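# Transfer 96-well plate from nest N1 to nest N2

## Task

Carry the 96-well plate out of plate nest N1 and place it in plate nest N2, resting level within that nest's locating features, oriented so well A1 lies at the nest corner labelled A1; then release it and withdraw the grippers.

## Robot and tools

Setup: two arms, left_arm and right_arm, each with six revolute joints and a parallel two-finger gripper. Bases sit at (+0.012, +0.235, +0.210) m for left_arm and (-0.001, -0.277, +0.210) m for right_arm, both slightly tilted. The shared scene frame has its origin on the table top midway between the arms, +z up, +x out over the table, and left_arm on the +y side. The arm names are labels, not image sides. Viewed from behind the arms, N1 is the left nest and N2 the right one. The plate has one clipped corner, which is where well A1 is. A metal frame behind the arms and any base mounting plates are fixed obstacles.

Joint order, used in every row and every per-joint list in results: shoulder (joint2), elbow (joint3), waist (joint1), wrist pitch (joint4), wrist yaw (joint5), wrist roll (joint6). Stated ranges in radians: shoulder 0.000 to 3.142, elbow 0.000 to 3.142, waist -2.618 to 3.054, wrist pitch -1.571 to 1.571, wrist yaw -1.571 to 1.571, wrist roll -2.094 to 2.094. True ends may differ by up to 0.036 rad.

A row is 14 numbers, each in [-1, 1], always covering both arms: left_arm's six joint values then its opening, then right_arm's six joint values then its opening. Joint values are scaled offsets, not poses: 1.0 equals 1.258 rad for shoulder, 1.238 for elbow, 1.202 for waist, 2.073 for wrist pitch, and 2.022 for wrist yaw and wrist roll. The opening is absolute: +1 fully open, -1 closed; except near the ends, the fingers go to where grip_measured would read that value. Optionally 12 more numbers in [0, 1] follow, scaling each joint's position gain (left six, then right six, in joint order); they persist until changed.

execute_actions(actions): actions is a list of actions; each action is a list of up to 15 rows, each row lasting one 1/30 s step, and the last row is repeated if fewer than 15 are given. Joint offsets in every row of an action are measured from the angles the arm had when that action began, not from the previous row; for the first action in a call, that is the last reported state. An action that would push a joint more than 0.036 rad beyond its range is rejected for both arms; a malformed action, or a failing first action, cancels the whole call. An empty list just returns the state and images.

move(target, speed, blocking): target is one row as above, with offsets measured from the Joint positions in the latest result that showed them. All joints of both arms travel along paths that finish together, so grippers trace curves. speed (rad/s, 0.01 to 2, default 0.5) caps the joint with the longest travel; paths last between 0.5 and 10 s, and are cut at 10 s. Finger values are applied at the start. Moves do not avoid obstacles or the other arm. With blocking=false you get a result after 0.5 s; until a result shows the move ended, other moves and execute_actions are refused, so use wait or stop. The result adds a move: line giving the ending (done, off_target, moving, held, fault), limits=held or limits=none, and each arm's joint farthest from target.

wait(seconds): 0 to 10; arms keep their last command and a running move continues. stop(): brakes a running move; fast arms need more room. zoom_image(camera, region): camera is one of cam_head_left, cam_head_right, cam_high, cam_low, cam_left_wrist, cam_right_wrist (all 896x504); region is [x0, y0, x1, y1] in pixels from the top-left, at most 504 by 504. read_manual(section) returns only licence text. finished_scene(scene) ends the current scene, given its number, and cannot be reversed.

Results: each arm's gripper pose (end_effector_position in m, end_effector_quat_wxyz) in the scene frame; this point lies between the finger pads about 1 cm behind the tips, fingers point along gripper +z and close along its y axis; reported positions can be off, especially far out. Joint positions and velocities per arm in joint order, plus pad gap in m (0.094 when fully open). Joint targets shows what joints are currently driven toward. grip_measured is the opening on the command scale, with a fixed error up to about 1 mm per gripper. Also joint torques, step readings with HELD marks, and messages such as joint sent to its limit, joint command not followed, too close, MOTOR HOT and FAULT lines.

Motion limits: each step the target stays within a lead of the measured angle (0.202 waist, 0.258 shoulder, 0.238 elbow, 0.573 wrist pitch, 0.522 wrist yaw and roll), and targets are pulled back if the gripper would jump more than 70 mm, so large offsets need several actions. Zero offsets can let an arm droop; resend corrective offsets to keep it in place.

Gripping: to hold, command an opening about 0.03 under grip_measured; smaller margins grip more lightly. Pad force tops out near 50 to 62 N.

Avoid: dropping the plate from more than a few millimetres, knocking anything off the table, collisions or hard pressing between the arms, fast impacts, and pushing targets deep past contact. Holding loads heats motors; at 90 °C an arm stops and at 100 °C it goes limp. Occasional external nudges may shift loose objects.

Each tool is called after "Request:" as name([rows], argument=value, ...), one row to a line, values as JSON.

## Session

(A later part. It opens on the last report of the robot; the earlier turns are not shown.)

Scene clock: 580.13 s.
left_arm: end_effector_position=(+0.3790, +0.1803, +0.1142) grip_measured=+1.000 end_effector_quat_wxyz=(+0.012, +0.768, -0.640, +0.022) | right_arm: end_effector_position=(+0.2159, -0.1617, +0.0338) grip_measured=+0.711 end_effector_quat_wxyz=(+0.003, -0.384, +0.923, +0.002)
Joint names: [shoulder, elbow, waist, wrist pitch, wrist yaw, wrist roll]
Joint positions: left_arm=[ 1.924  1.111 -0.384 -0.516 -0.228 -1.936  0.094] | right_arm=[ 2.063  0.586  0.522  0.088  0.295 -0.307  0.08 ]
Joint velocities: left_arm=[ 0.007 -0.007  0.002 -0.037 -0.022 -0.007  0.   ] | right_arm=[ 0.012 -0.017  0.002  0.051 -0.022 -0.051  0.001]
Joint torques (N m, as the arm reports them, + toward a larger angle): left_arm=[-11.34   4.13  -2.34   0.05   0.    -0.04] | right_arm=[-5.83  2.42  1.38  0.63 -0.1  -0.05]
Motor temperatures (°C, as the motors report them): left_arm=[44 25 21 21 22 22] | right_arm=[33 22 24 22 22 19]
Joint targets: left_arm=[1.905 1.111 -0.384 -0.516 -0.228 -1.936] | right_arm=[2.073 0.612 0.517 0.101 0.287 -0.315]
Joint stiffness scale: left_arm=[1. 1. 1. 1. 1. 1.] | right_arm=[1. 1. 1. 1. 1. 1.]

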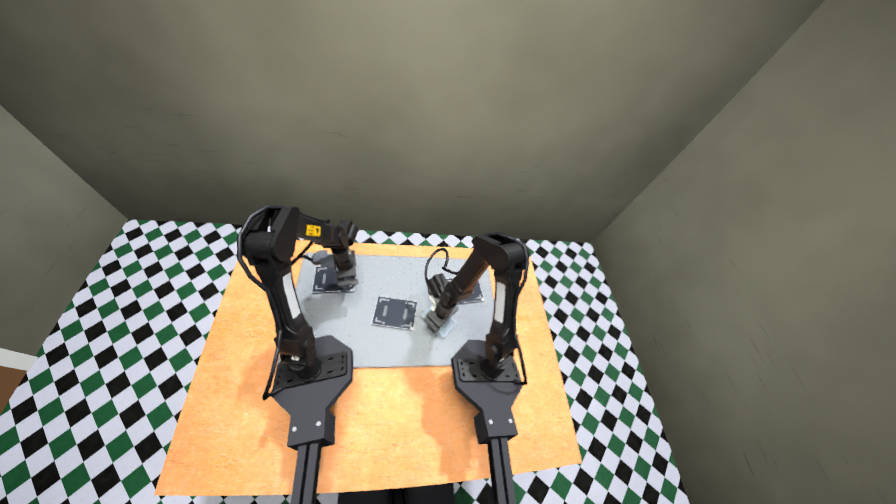

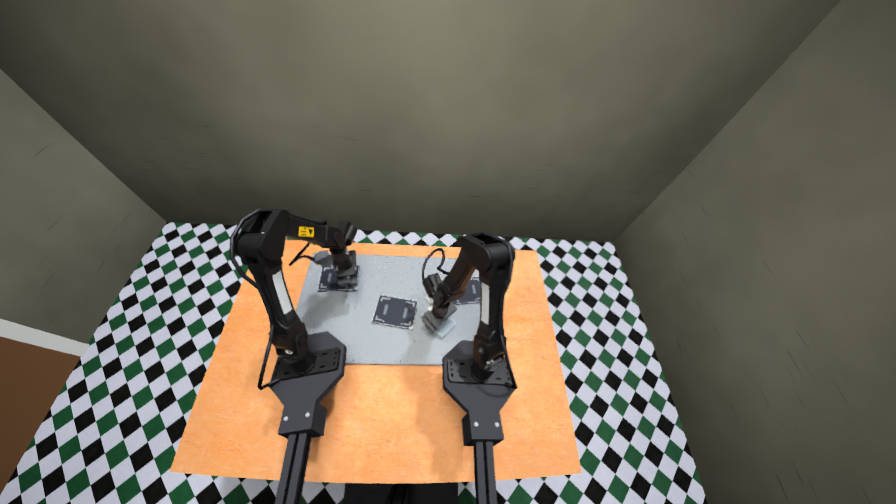

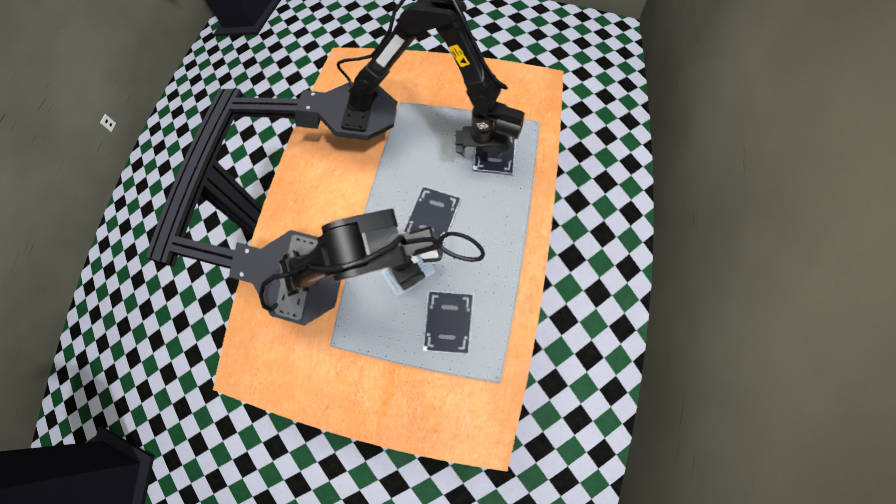

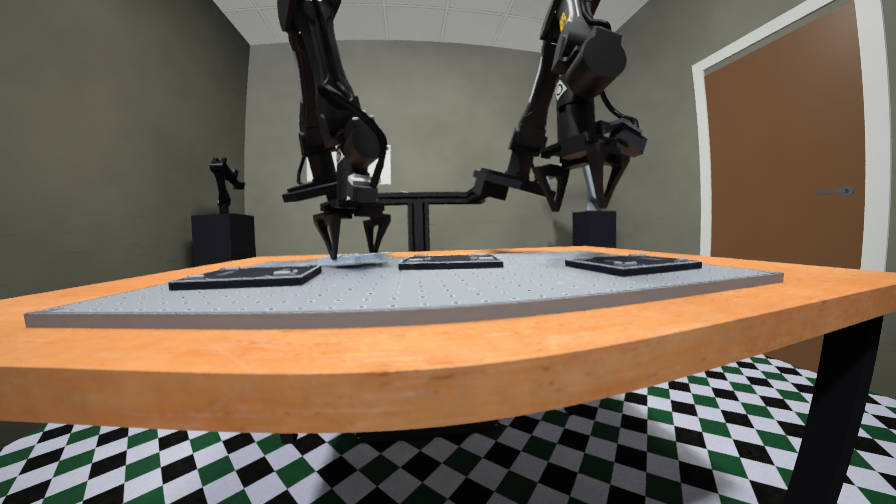

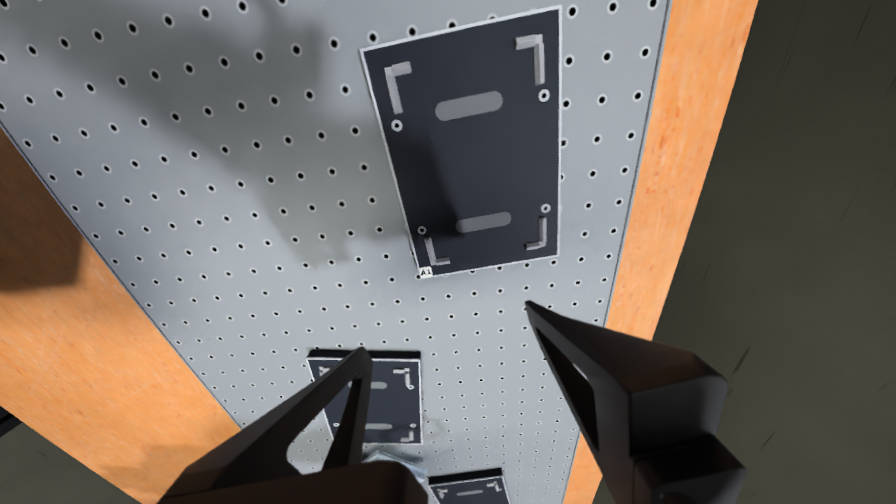

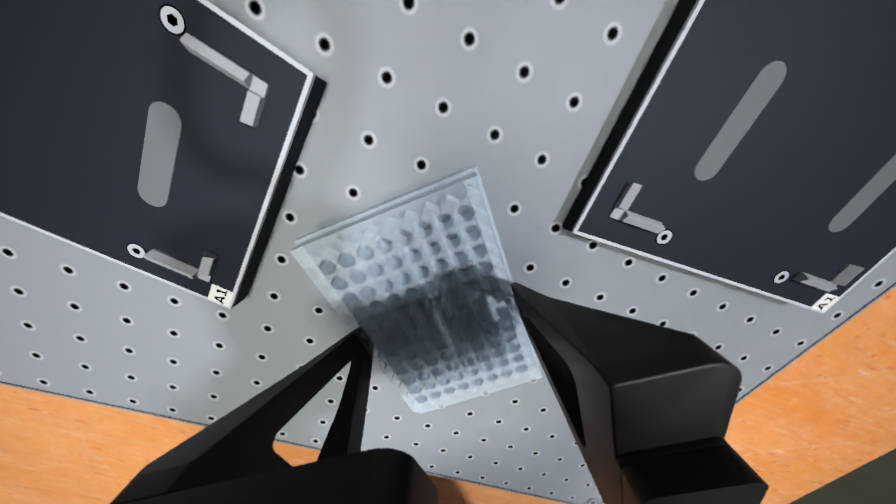

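Request:
move(target=[-0.015,0,0,0,0,0,1, 0.028,0.022,-0.013,0.020,-0.005,-0.009,0.675], speed=0.05)

Request:
zoom_image(camera="cam_low", region=[290,210,430,280])

Scene clock: 588.03 s.
left_arm: end_effector_position=(+0.3790, +0.1803, +0.1142) grip_measured=+1.000 end_effector_quat_wxyz=(+0.012, +0.768, -0.640, +0.022) | right_arm: end_effector_position=(+0.2144, -0.1632, +0.0289) grip_measured=+0.711 end_effector_quat_wxyz=(+0.001, -0.385, +0.923, +0.001)
Joint names: [shoulder, elbow, waist, wrist pitch, wrist yaw, wrist roll]
Joint positions: left_arm=[ 1.924  1.111 -0.384 -0.516 -0.228 -1.936  0.094] | right_arm=[ 2.085  0.586  0.514  0.108  0.293 -0.315  0.08 ]
Joint velocities: left_arm=[-0.007  0.002  0.002 -0.022 -0.037  0.051  0.   ] | right_arm=[ 0.007  0.007 -0.012  0.081  0.007 -0.051 -0.001]
Joint torques (N m, as the arm reports them, + toward a larger angle): left_arm=[-11.33   4.13  -2.34   0.05   0.    -0.04] | right_arm=[-5.65  2.38  1.29  0.72 -0.1  -0.08]
Motor temperatures (°C, as the motors report them): left_arm=[44 25 21 21 22 22] | right_arm=[33 22 24 22 22 19]
Joint targets: left_arm=[1.905 1.111 -0.384 -0.516 -0.228 -1.936] | right_arm=[2.098 0.613 0.507 0.129 0.284 -0.325]
Joint stiffness scale: left_arm=[1. 1. 1. 1. 1. 1.] | right_arm=[1. 1. 1. 1. 1. 1.]
move: off_target (right_arm); limits=none; left_arm: farthest joint: the shoulder, 0.019 radians from its target (0.019 radians at the start); right_arm: farthest joint: the elbow, 0.027 radians from its target (0.027 radians at the start)

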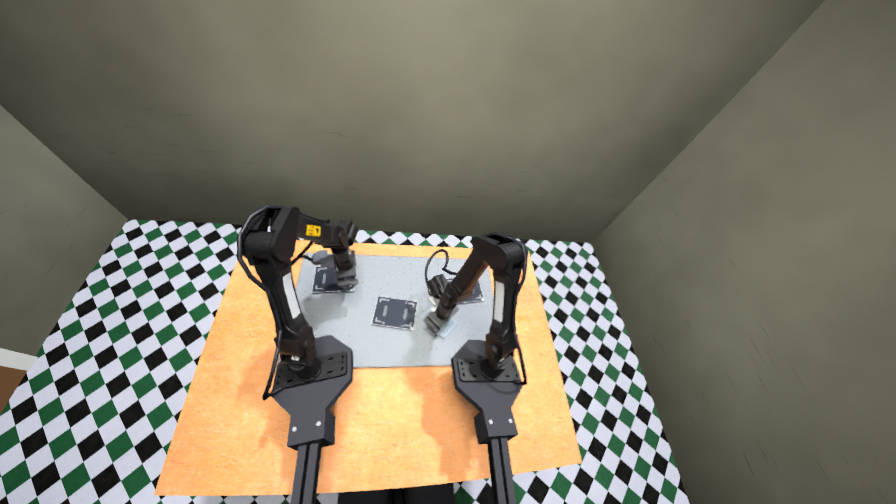

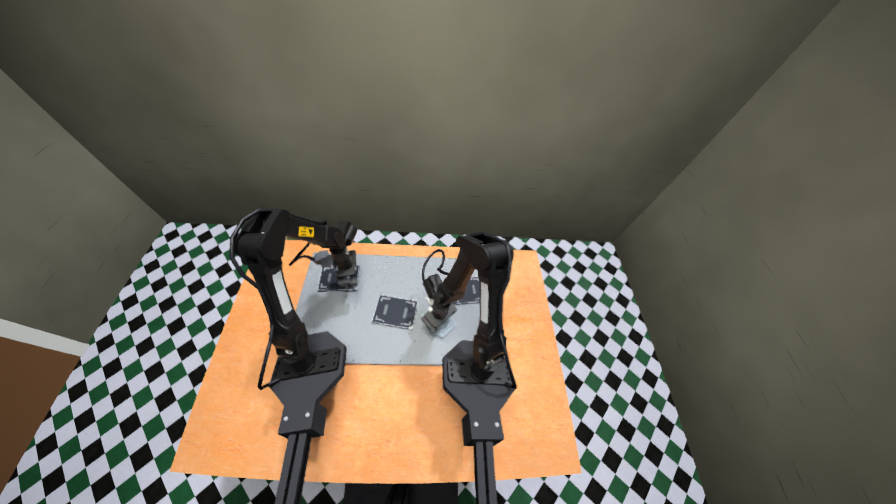

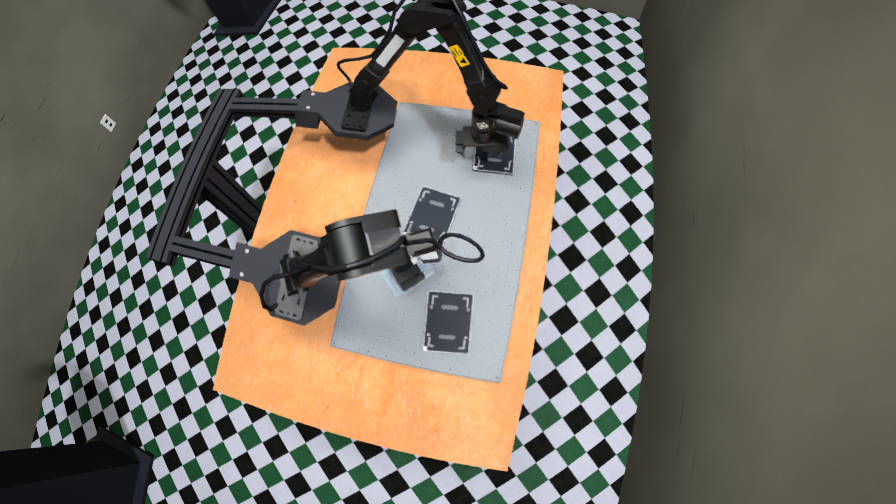

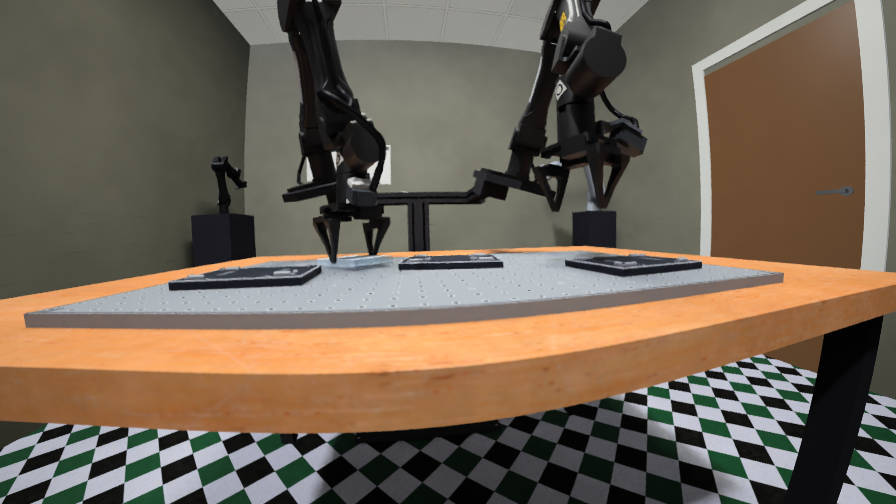

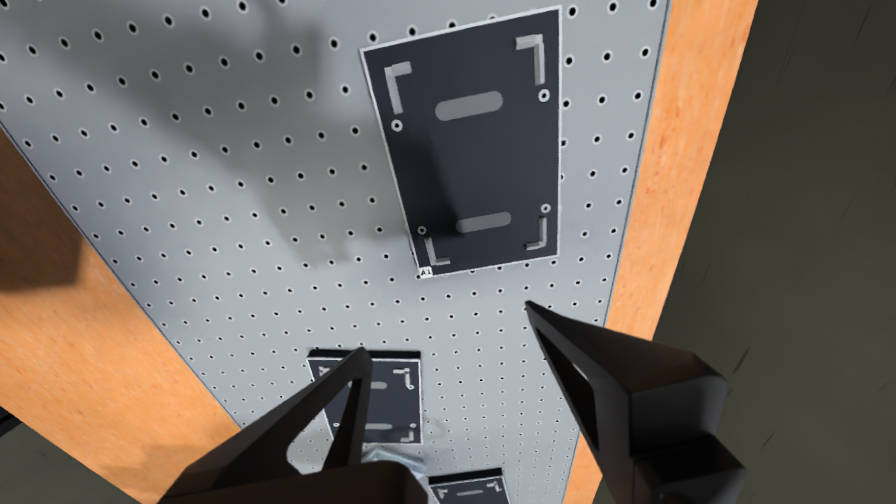

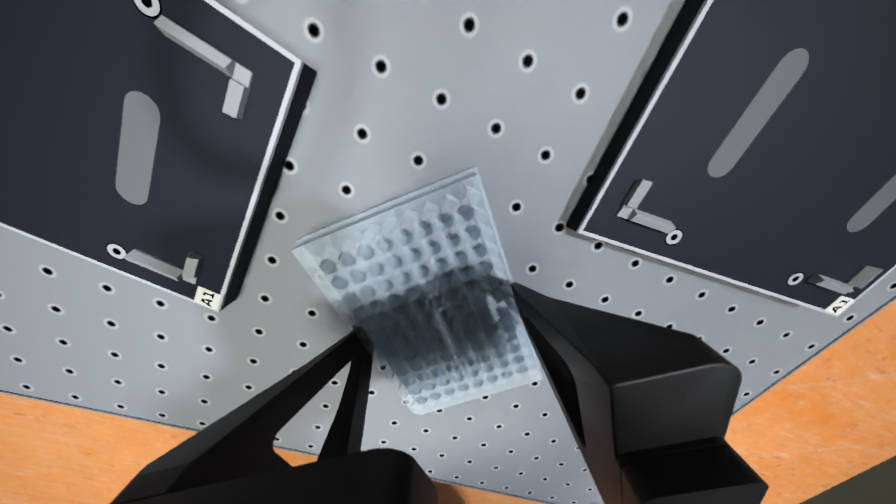

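Region (290, 210, 430, 280) of cam_low's 896x504 image, scaled by 3.600, with more detail than that image has.

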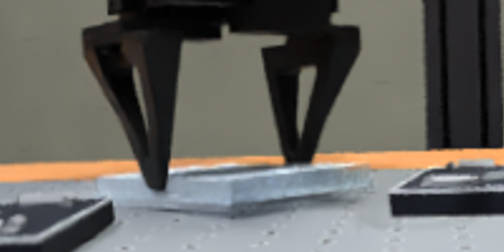

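Request:
move(target=[-0.015,0,0,0,0,0,1, 0.018,0.022,-0.009,0.014,-0.005,-0.007,0.675], speed=0.04)

Request:
zoom_image(camera="cam_low", region=[290,210,430,280])

Scene clock: 592.77 s.
left_arm: end_effector_position=(+0.3790, +0.1803, +0.1142) grip_measured=+1.000 end_effector_quat_wxyz=(+0.012, +0.768, -0.640, +0.022) | right_arm: end_effector_position=(+0.2148, -0.1630, +0.0273) grip_measured=+0.711 end_effector_quat_wxyz=(+0.002, -0.386, +0.922, +0.001)
Joint names: [shoulder, elbow, waist, wrist pitch, wrist yaw, wrist roll]
Joint positions: left_arm=[ 1.924  1.111 -0.384 -0.516 -0.228 -1.936  0.094] | right_arm=[ 2.093  0.586  0.512  0.119  0.293 -0.321  0.08 ]
Joint velocities: left_arm=[ 0.007  0.007  0.007 -0.081  0.022  0.037  0.   ] | right_arm=[ 0.002 -0.007 -0.022 -0.051 -0.007 -0.022 -0.001]
Joint torques (N m, as the arm reports them, + toward a larger angle): left_arm=[-11.33   4.12  -2.34   0.05   0.    -0.04] | right_arm=[-5.44  2.33  1.16  0.69 -0.11 -0.05]
Motor temperatures (°C, as the motors report them): left_arm=[44 25 21 21 22 22] | right_arm=[33 22 24 22 22 19]
Joint targets: left_arm=[1.905 1.111 -0.384 -0.516 -0.228 -1.936] | right_arm=[2.108 0.613 0.503 0.137 0.284 -0.330]
Joint stiffness scale: left_arm=[1. 1. 1. 1. 1. 1.] | right_arm=[1. 1. 1. 1. 1. 1.]
move: off_target (right_arm); limits=none; left_arm: farthest joint: the shoulder, 0.019 radians from its target (0.019 radians at the start); right_arm: farthest joint: the elbow, 0.027 radians from its target (0.027 radians at the start)

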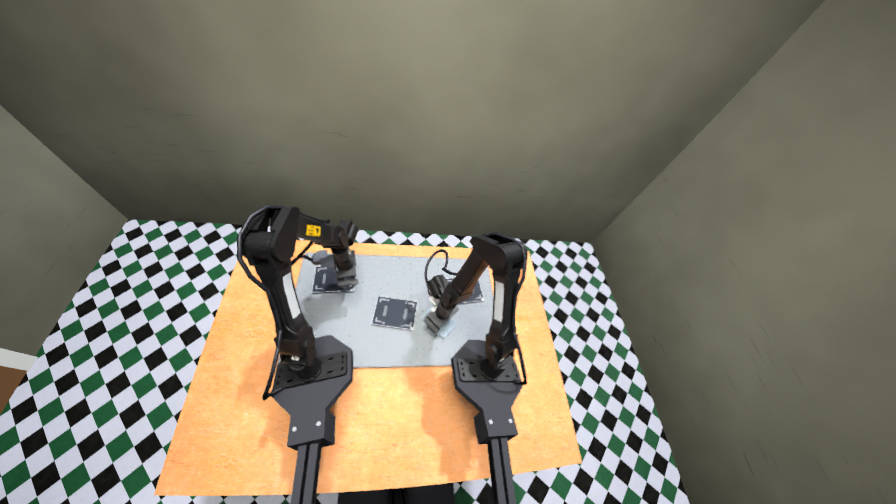

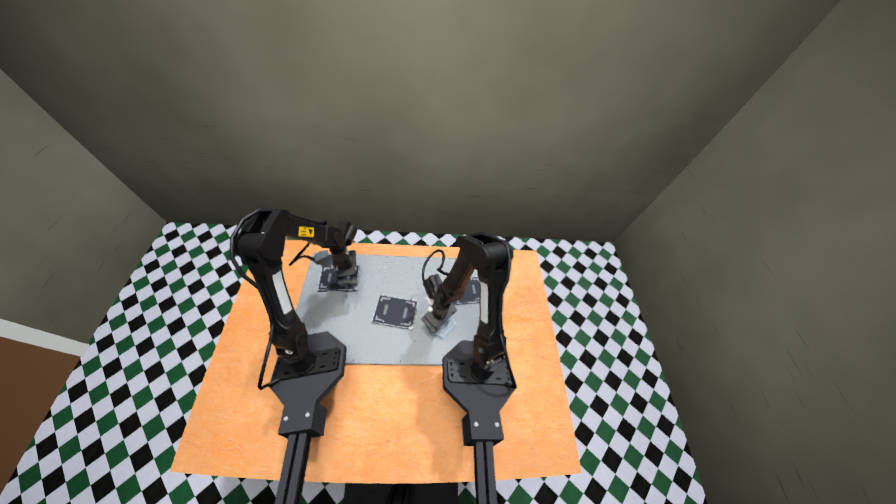

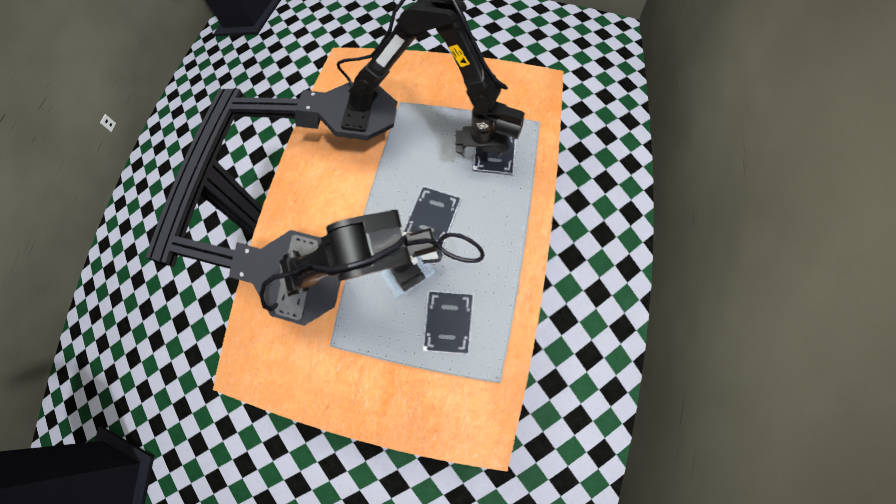

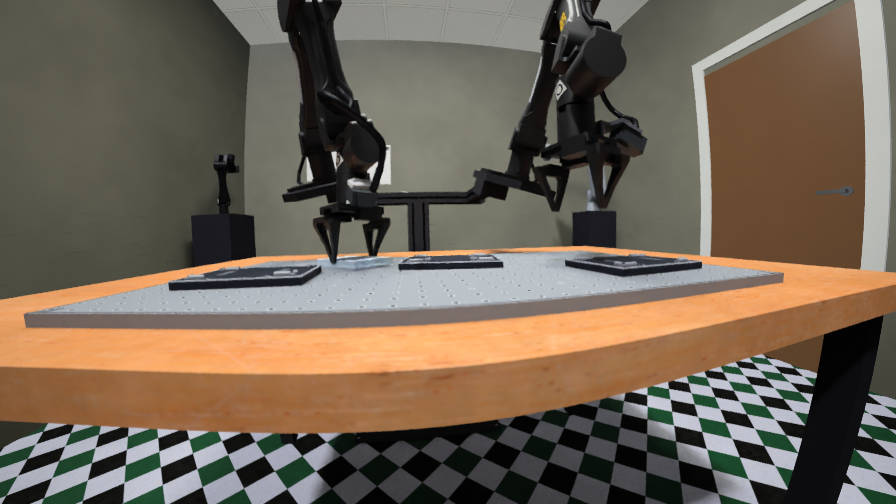

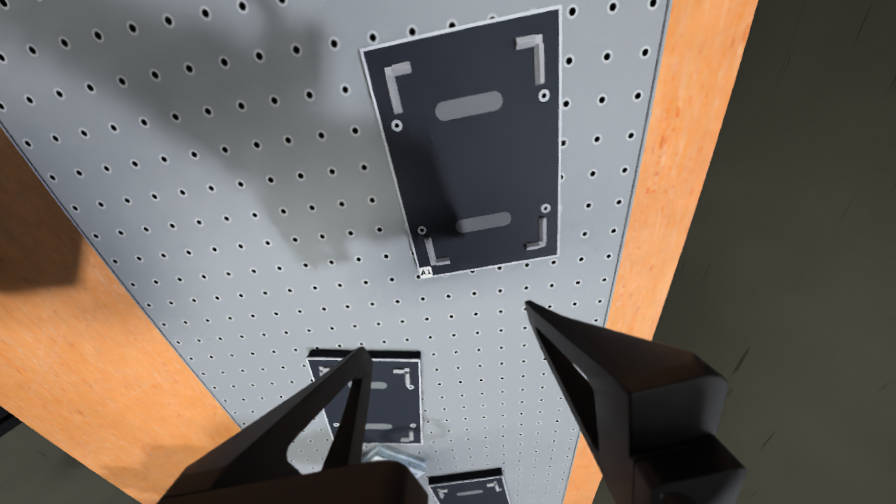

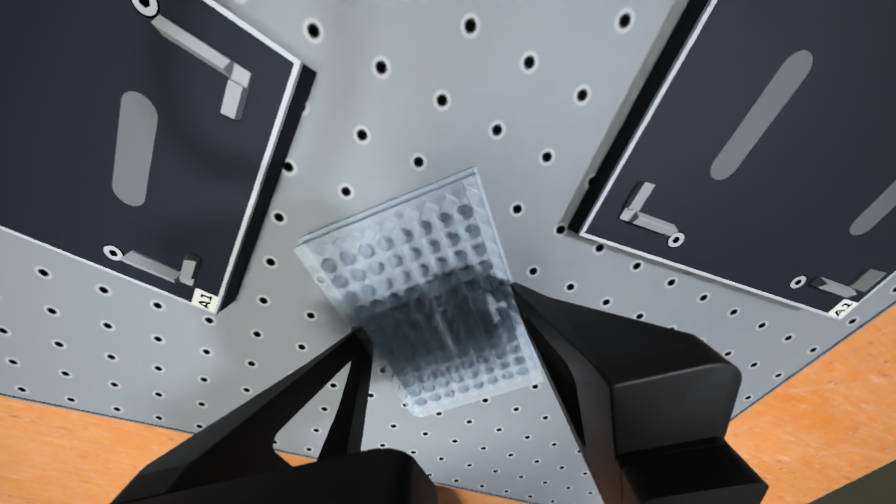

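Region (290, 210, 430, 280) of cam_low's 896x504 image, scaled by 3.600, with more detail than that image has.

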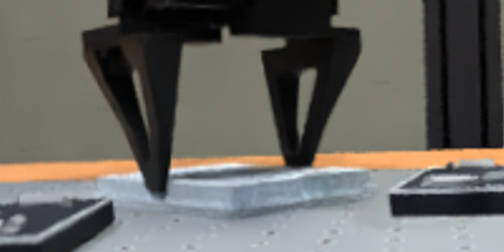

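Request:
move(target=[-0.015,0,0,0,0,0,1, 0.012,0.022,-0.007,0.009,-0.004,-0.004,1], speed=0.04)

Request:
zoom_image(camera="cam_low", region=[290,210,430,280])

Scene clock: 596.63 s.
left_arm: end_effector_position=(+0.3790, +0.1803, +0.1142) grip_measured=+1.000 end_effector_quat_wxyz=(+0.012, +0.768, -0.640, +0.022) | right_arm: end_effector_position=(+0.2156, -0.1627, +0.0273) grip_measured=+1.000 end_effector_quat_wxyz=(+0.004, -0.386, +0.923, +0.001)
Joint names: [shoulder, elbow, waist, wrist pitch, wrist yaw, wrist roll]
Joint positions: left_arm=[ 1.924  1.111 -0.384 -0.516 -0.228 -1.936  0.094] | right_arm=[ 2.093  0.586  0.512  0.122  0.293 -0.321  0.094]
Joint velocities: left_arm=[-0.002  0.002 -0.007 -0.037  0.037 -0.066  0.   ] | right_arm=[-0.002 -0.012  0.007 -0.081 -0.007 -0.051  0.   ]
Joint torques (N m, as the arm reports them, + toward a larger angle): left_arm=[-11.34   4.13  -2.34   0.05   0.    -0.03] | right_arm=[-5.5   2.34  1.22  0.63 -0.09 -0.06]
Motor temperatures (°C, as the motors report them): left_arm=[44 25 21 21 22 22] | right_arm=[33 22 24 22 22 19]
Joint targets: left_arm=[1.905 1.111 -0.384 -0.516 -0.228 -1.936] | right_arm=[2.108 0.613 0.503 0.137 0.285 -0.329]
Joint stiffness scale: left_arm=[1. 1. 1. 1. 1. 1.] | right_arm=[1. 1. 1. 1. 1. 1.]
move: off_target (right_arm); limits=none; left_arm: farthest joint: the shoulder, 0.019 radians from its target (0.019 radians at the start); right_arm: farthest joint: the elbow, 0.027 radians from its target (0.027 radians at the start)

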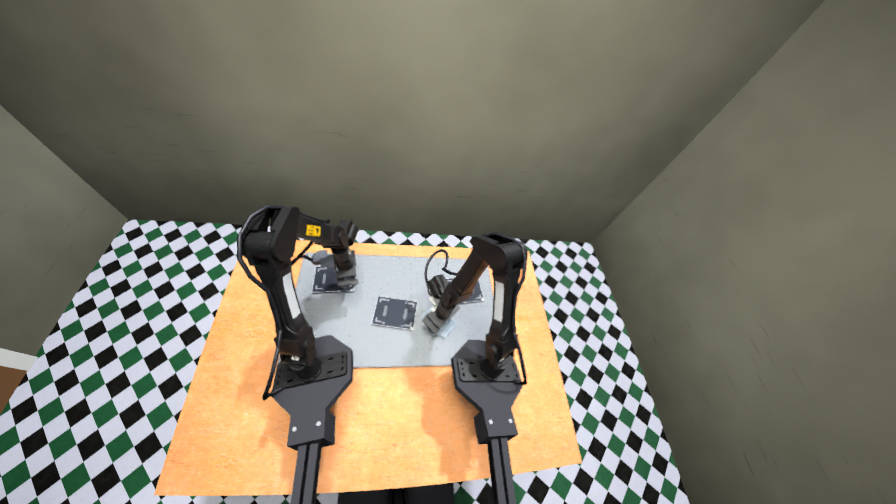

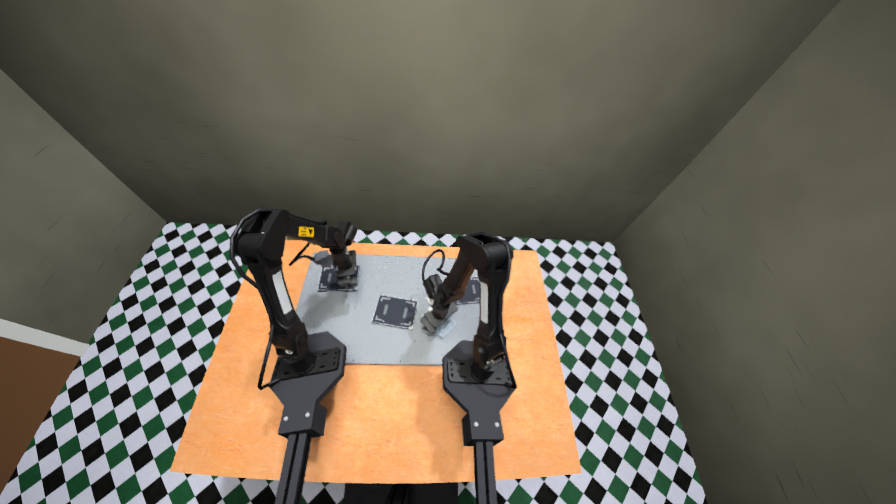

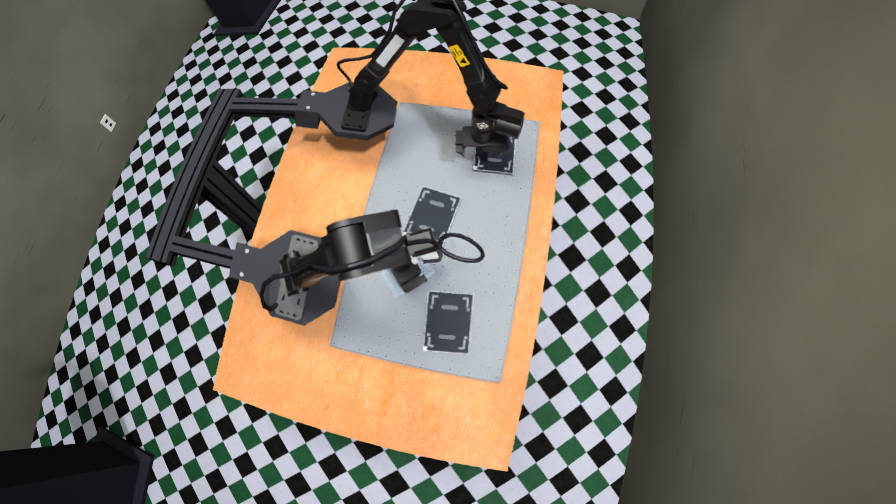

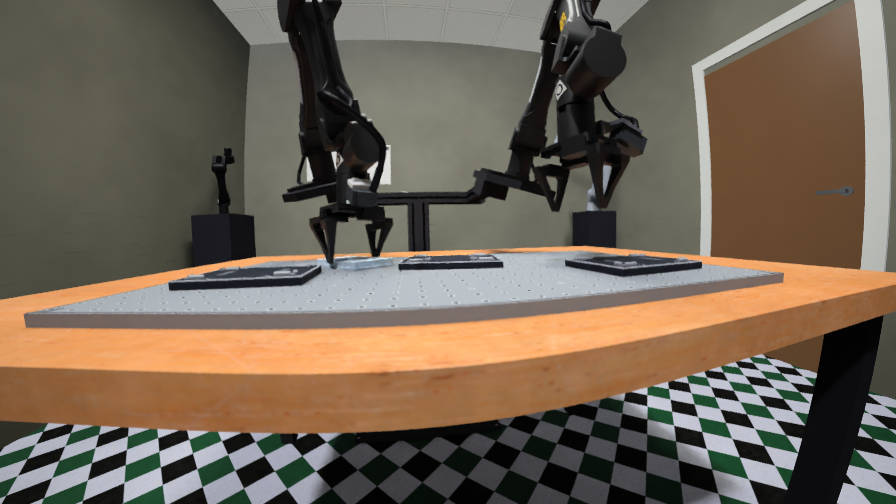

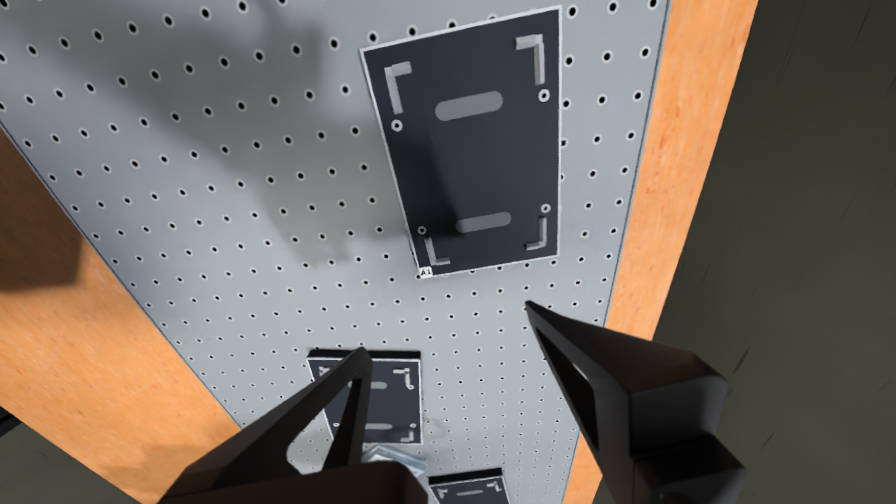

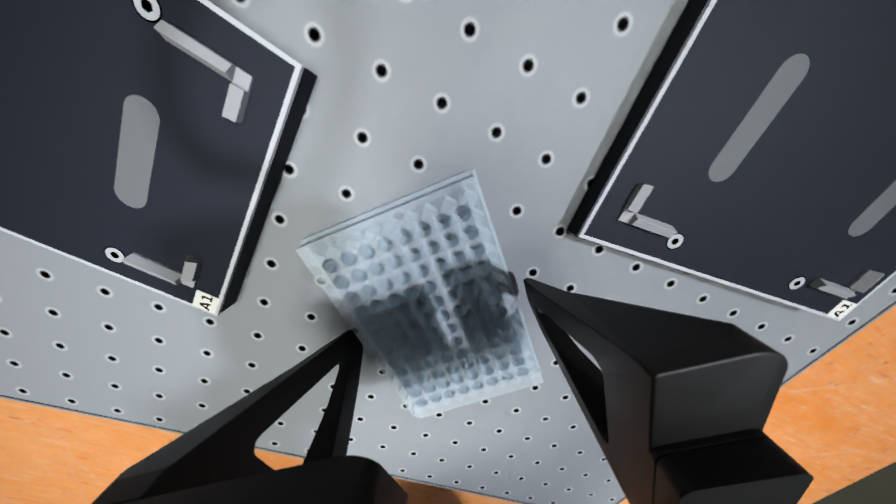

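Region (290, 210, 430, 280) of cam_low's 896x504 image, scaled by 3.600, with more detail than that image has.

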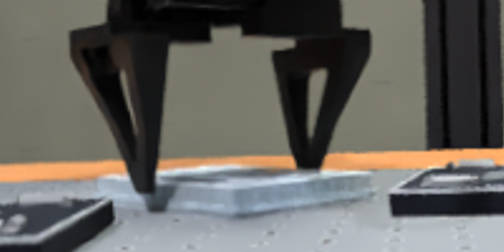

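Request:
move(target=[-0.015,0,0,0,0,0,1, -0.237,0.02,0.078,-0.149,0.010,0.049,1], speed=0.2)

Scene clock: 616.13 s.
left_arm: end_effector_position=(+0.3790, +0.1803, +0.1142) grip_measured=+1.000 end_effector_quat_wxyz=(+0.012, +0.768, -0.640, +0.022) | right_arm: end_effector_position=(+0.2165, -0.1607, +0.0862) grip_measured=+1.000 end_effector_quat_wxyz=(+0.001, -0.381, +0.924, +0.002)
Joint names: [shoulder, elbow, waist, wrist pitch, wrist yaw, wrist roll]
Joint positions: left_arm=[ 1.924  1.111 -0.384 -0.516 -0.228 -1.936  0.094] | right_arm=[ 1.821  0.586  0.589 -0.179  0.304 -0.23   0.094]
Joint velocities: left_arm=[-0.012  0.002 -0.012 -0.066 -0.051 -0.037  0.   ] | right_arm=[ 0.007  0.032 -0.007  0.022  0.022  0.022  0.   ]
Joint torques (N m, as the arm reports them, + toward a larger angle): left_arm=[-11.33   4.12  -2.35   0.05   0.01  -0.04] | right_arm=[-7.96  3.4   2.85  0.38  0.09  0.1 ]
Motor temperatures (°C, as the motors report them): left_arm=[44 25 21 21 22 22] | right_arm=[33 22 24 22 22 19]
Joint targets: left_arm=[1.905 1.111 -0.384 -0.516 -0.228 -1.936] | right_arm=[1.794 0.611 0.606 -0.187 0.314 -0.222]
Joint stiffness scale: left_arm=[1. 1. 1. 1. 1. 1.] | right_arm=[1. 1. 1. 1. 1. 1.]
move: off_target (right_arm); limits=none; left_arm: farthest joint: the shoulder, 0.019 radians from its target (0.019 radians at the start); right_arm: farthest joint: the shoulder, 0.026 radians from its target (0.298 radians at the start)

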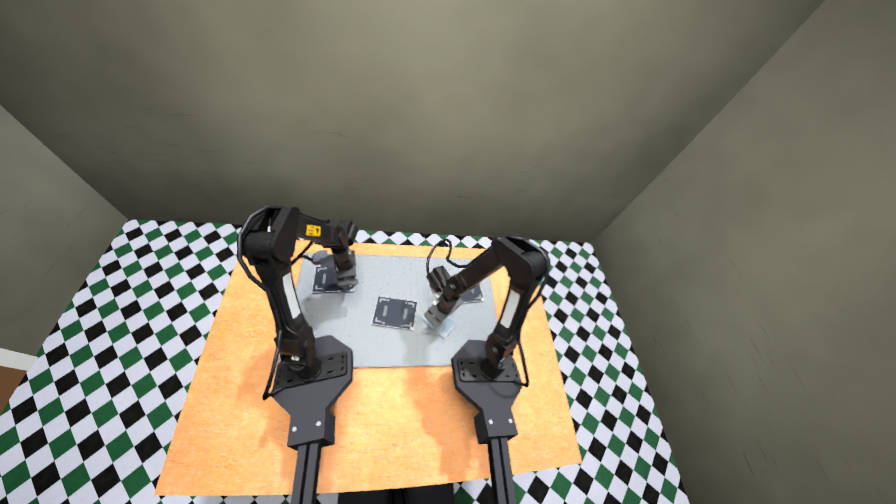

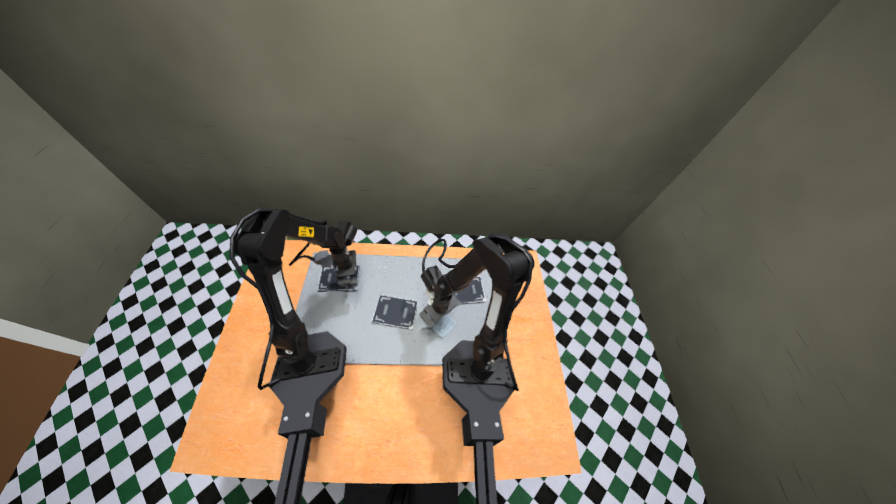

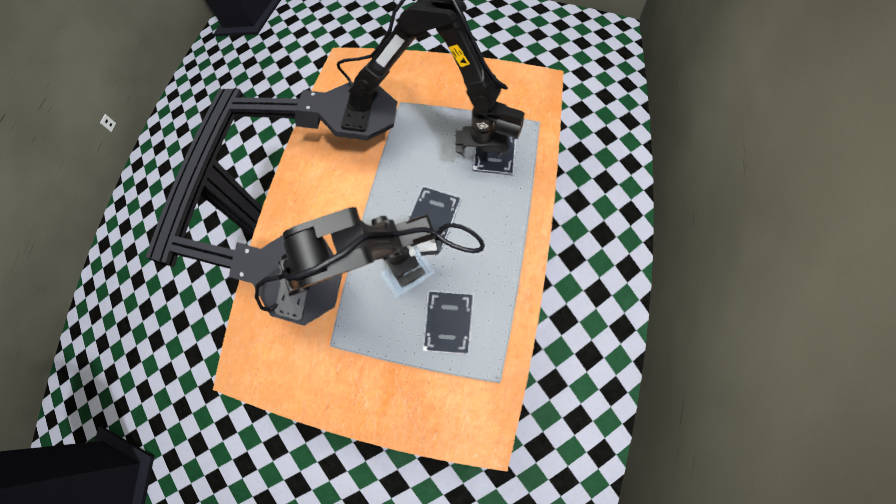

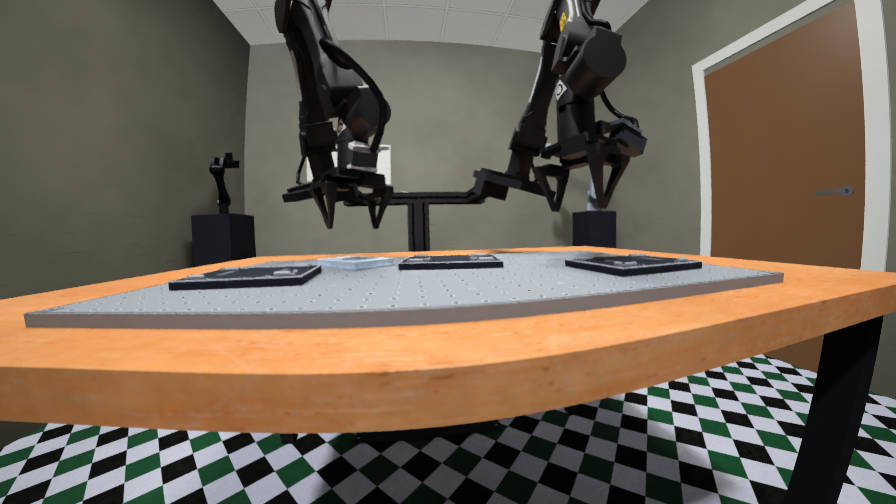

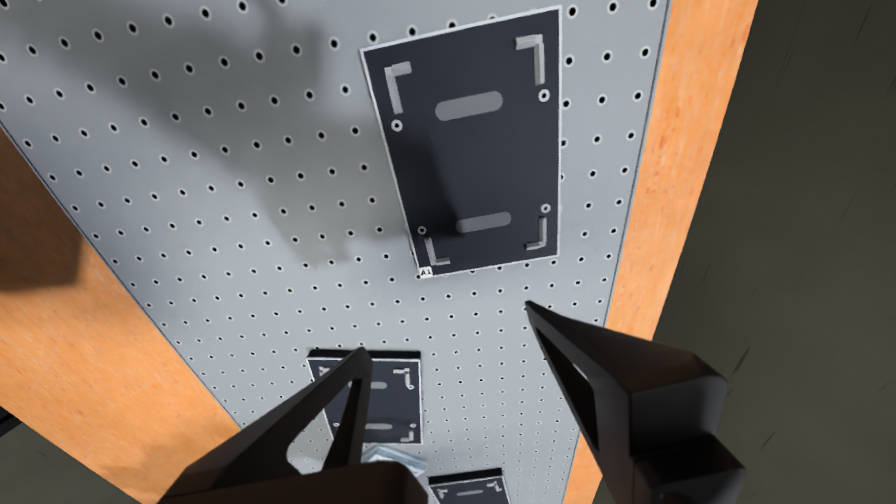

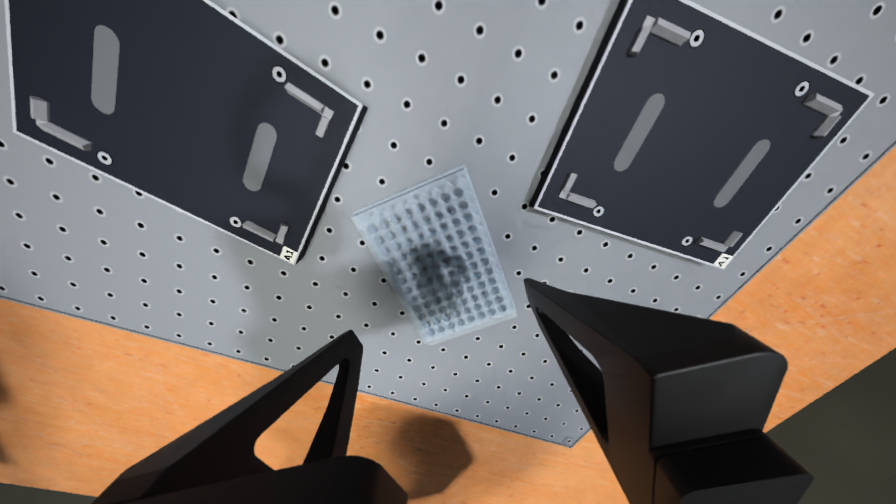

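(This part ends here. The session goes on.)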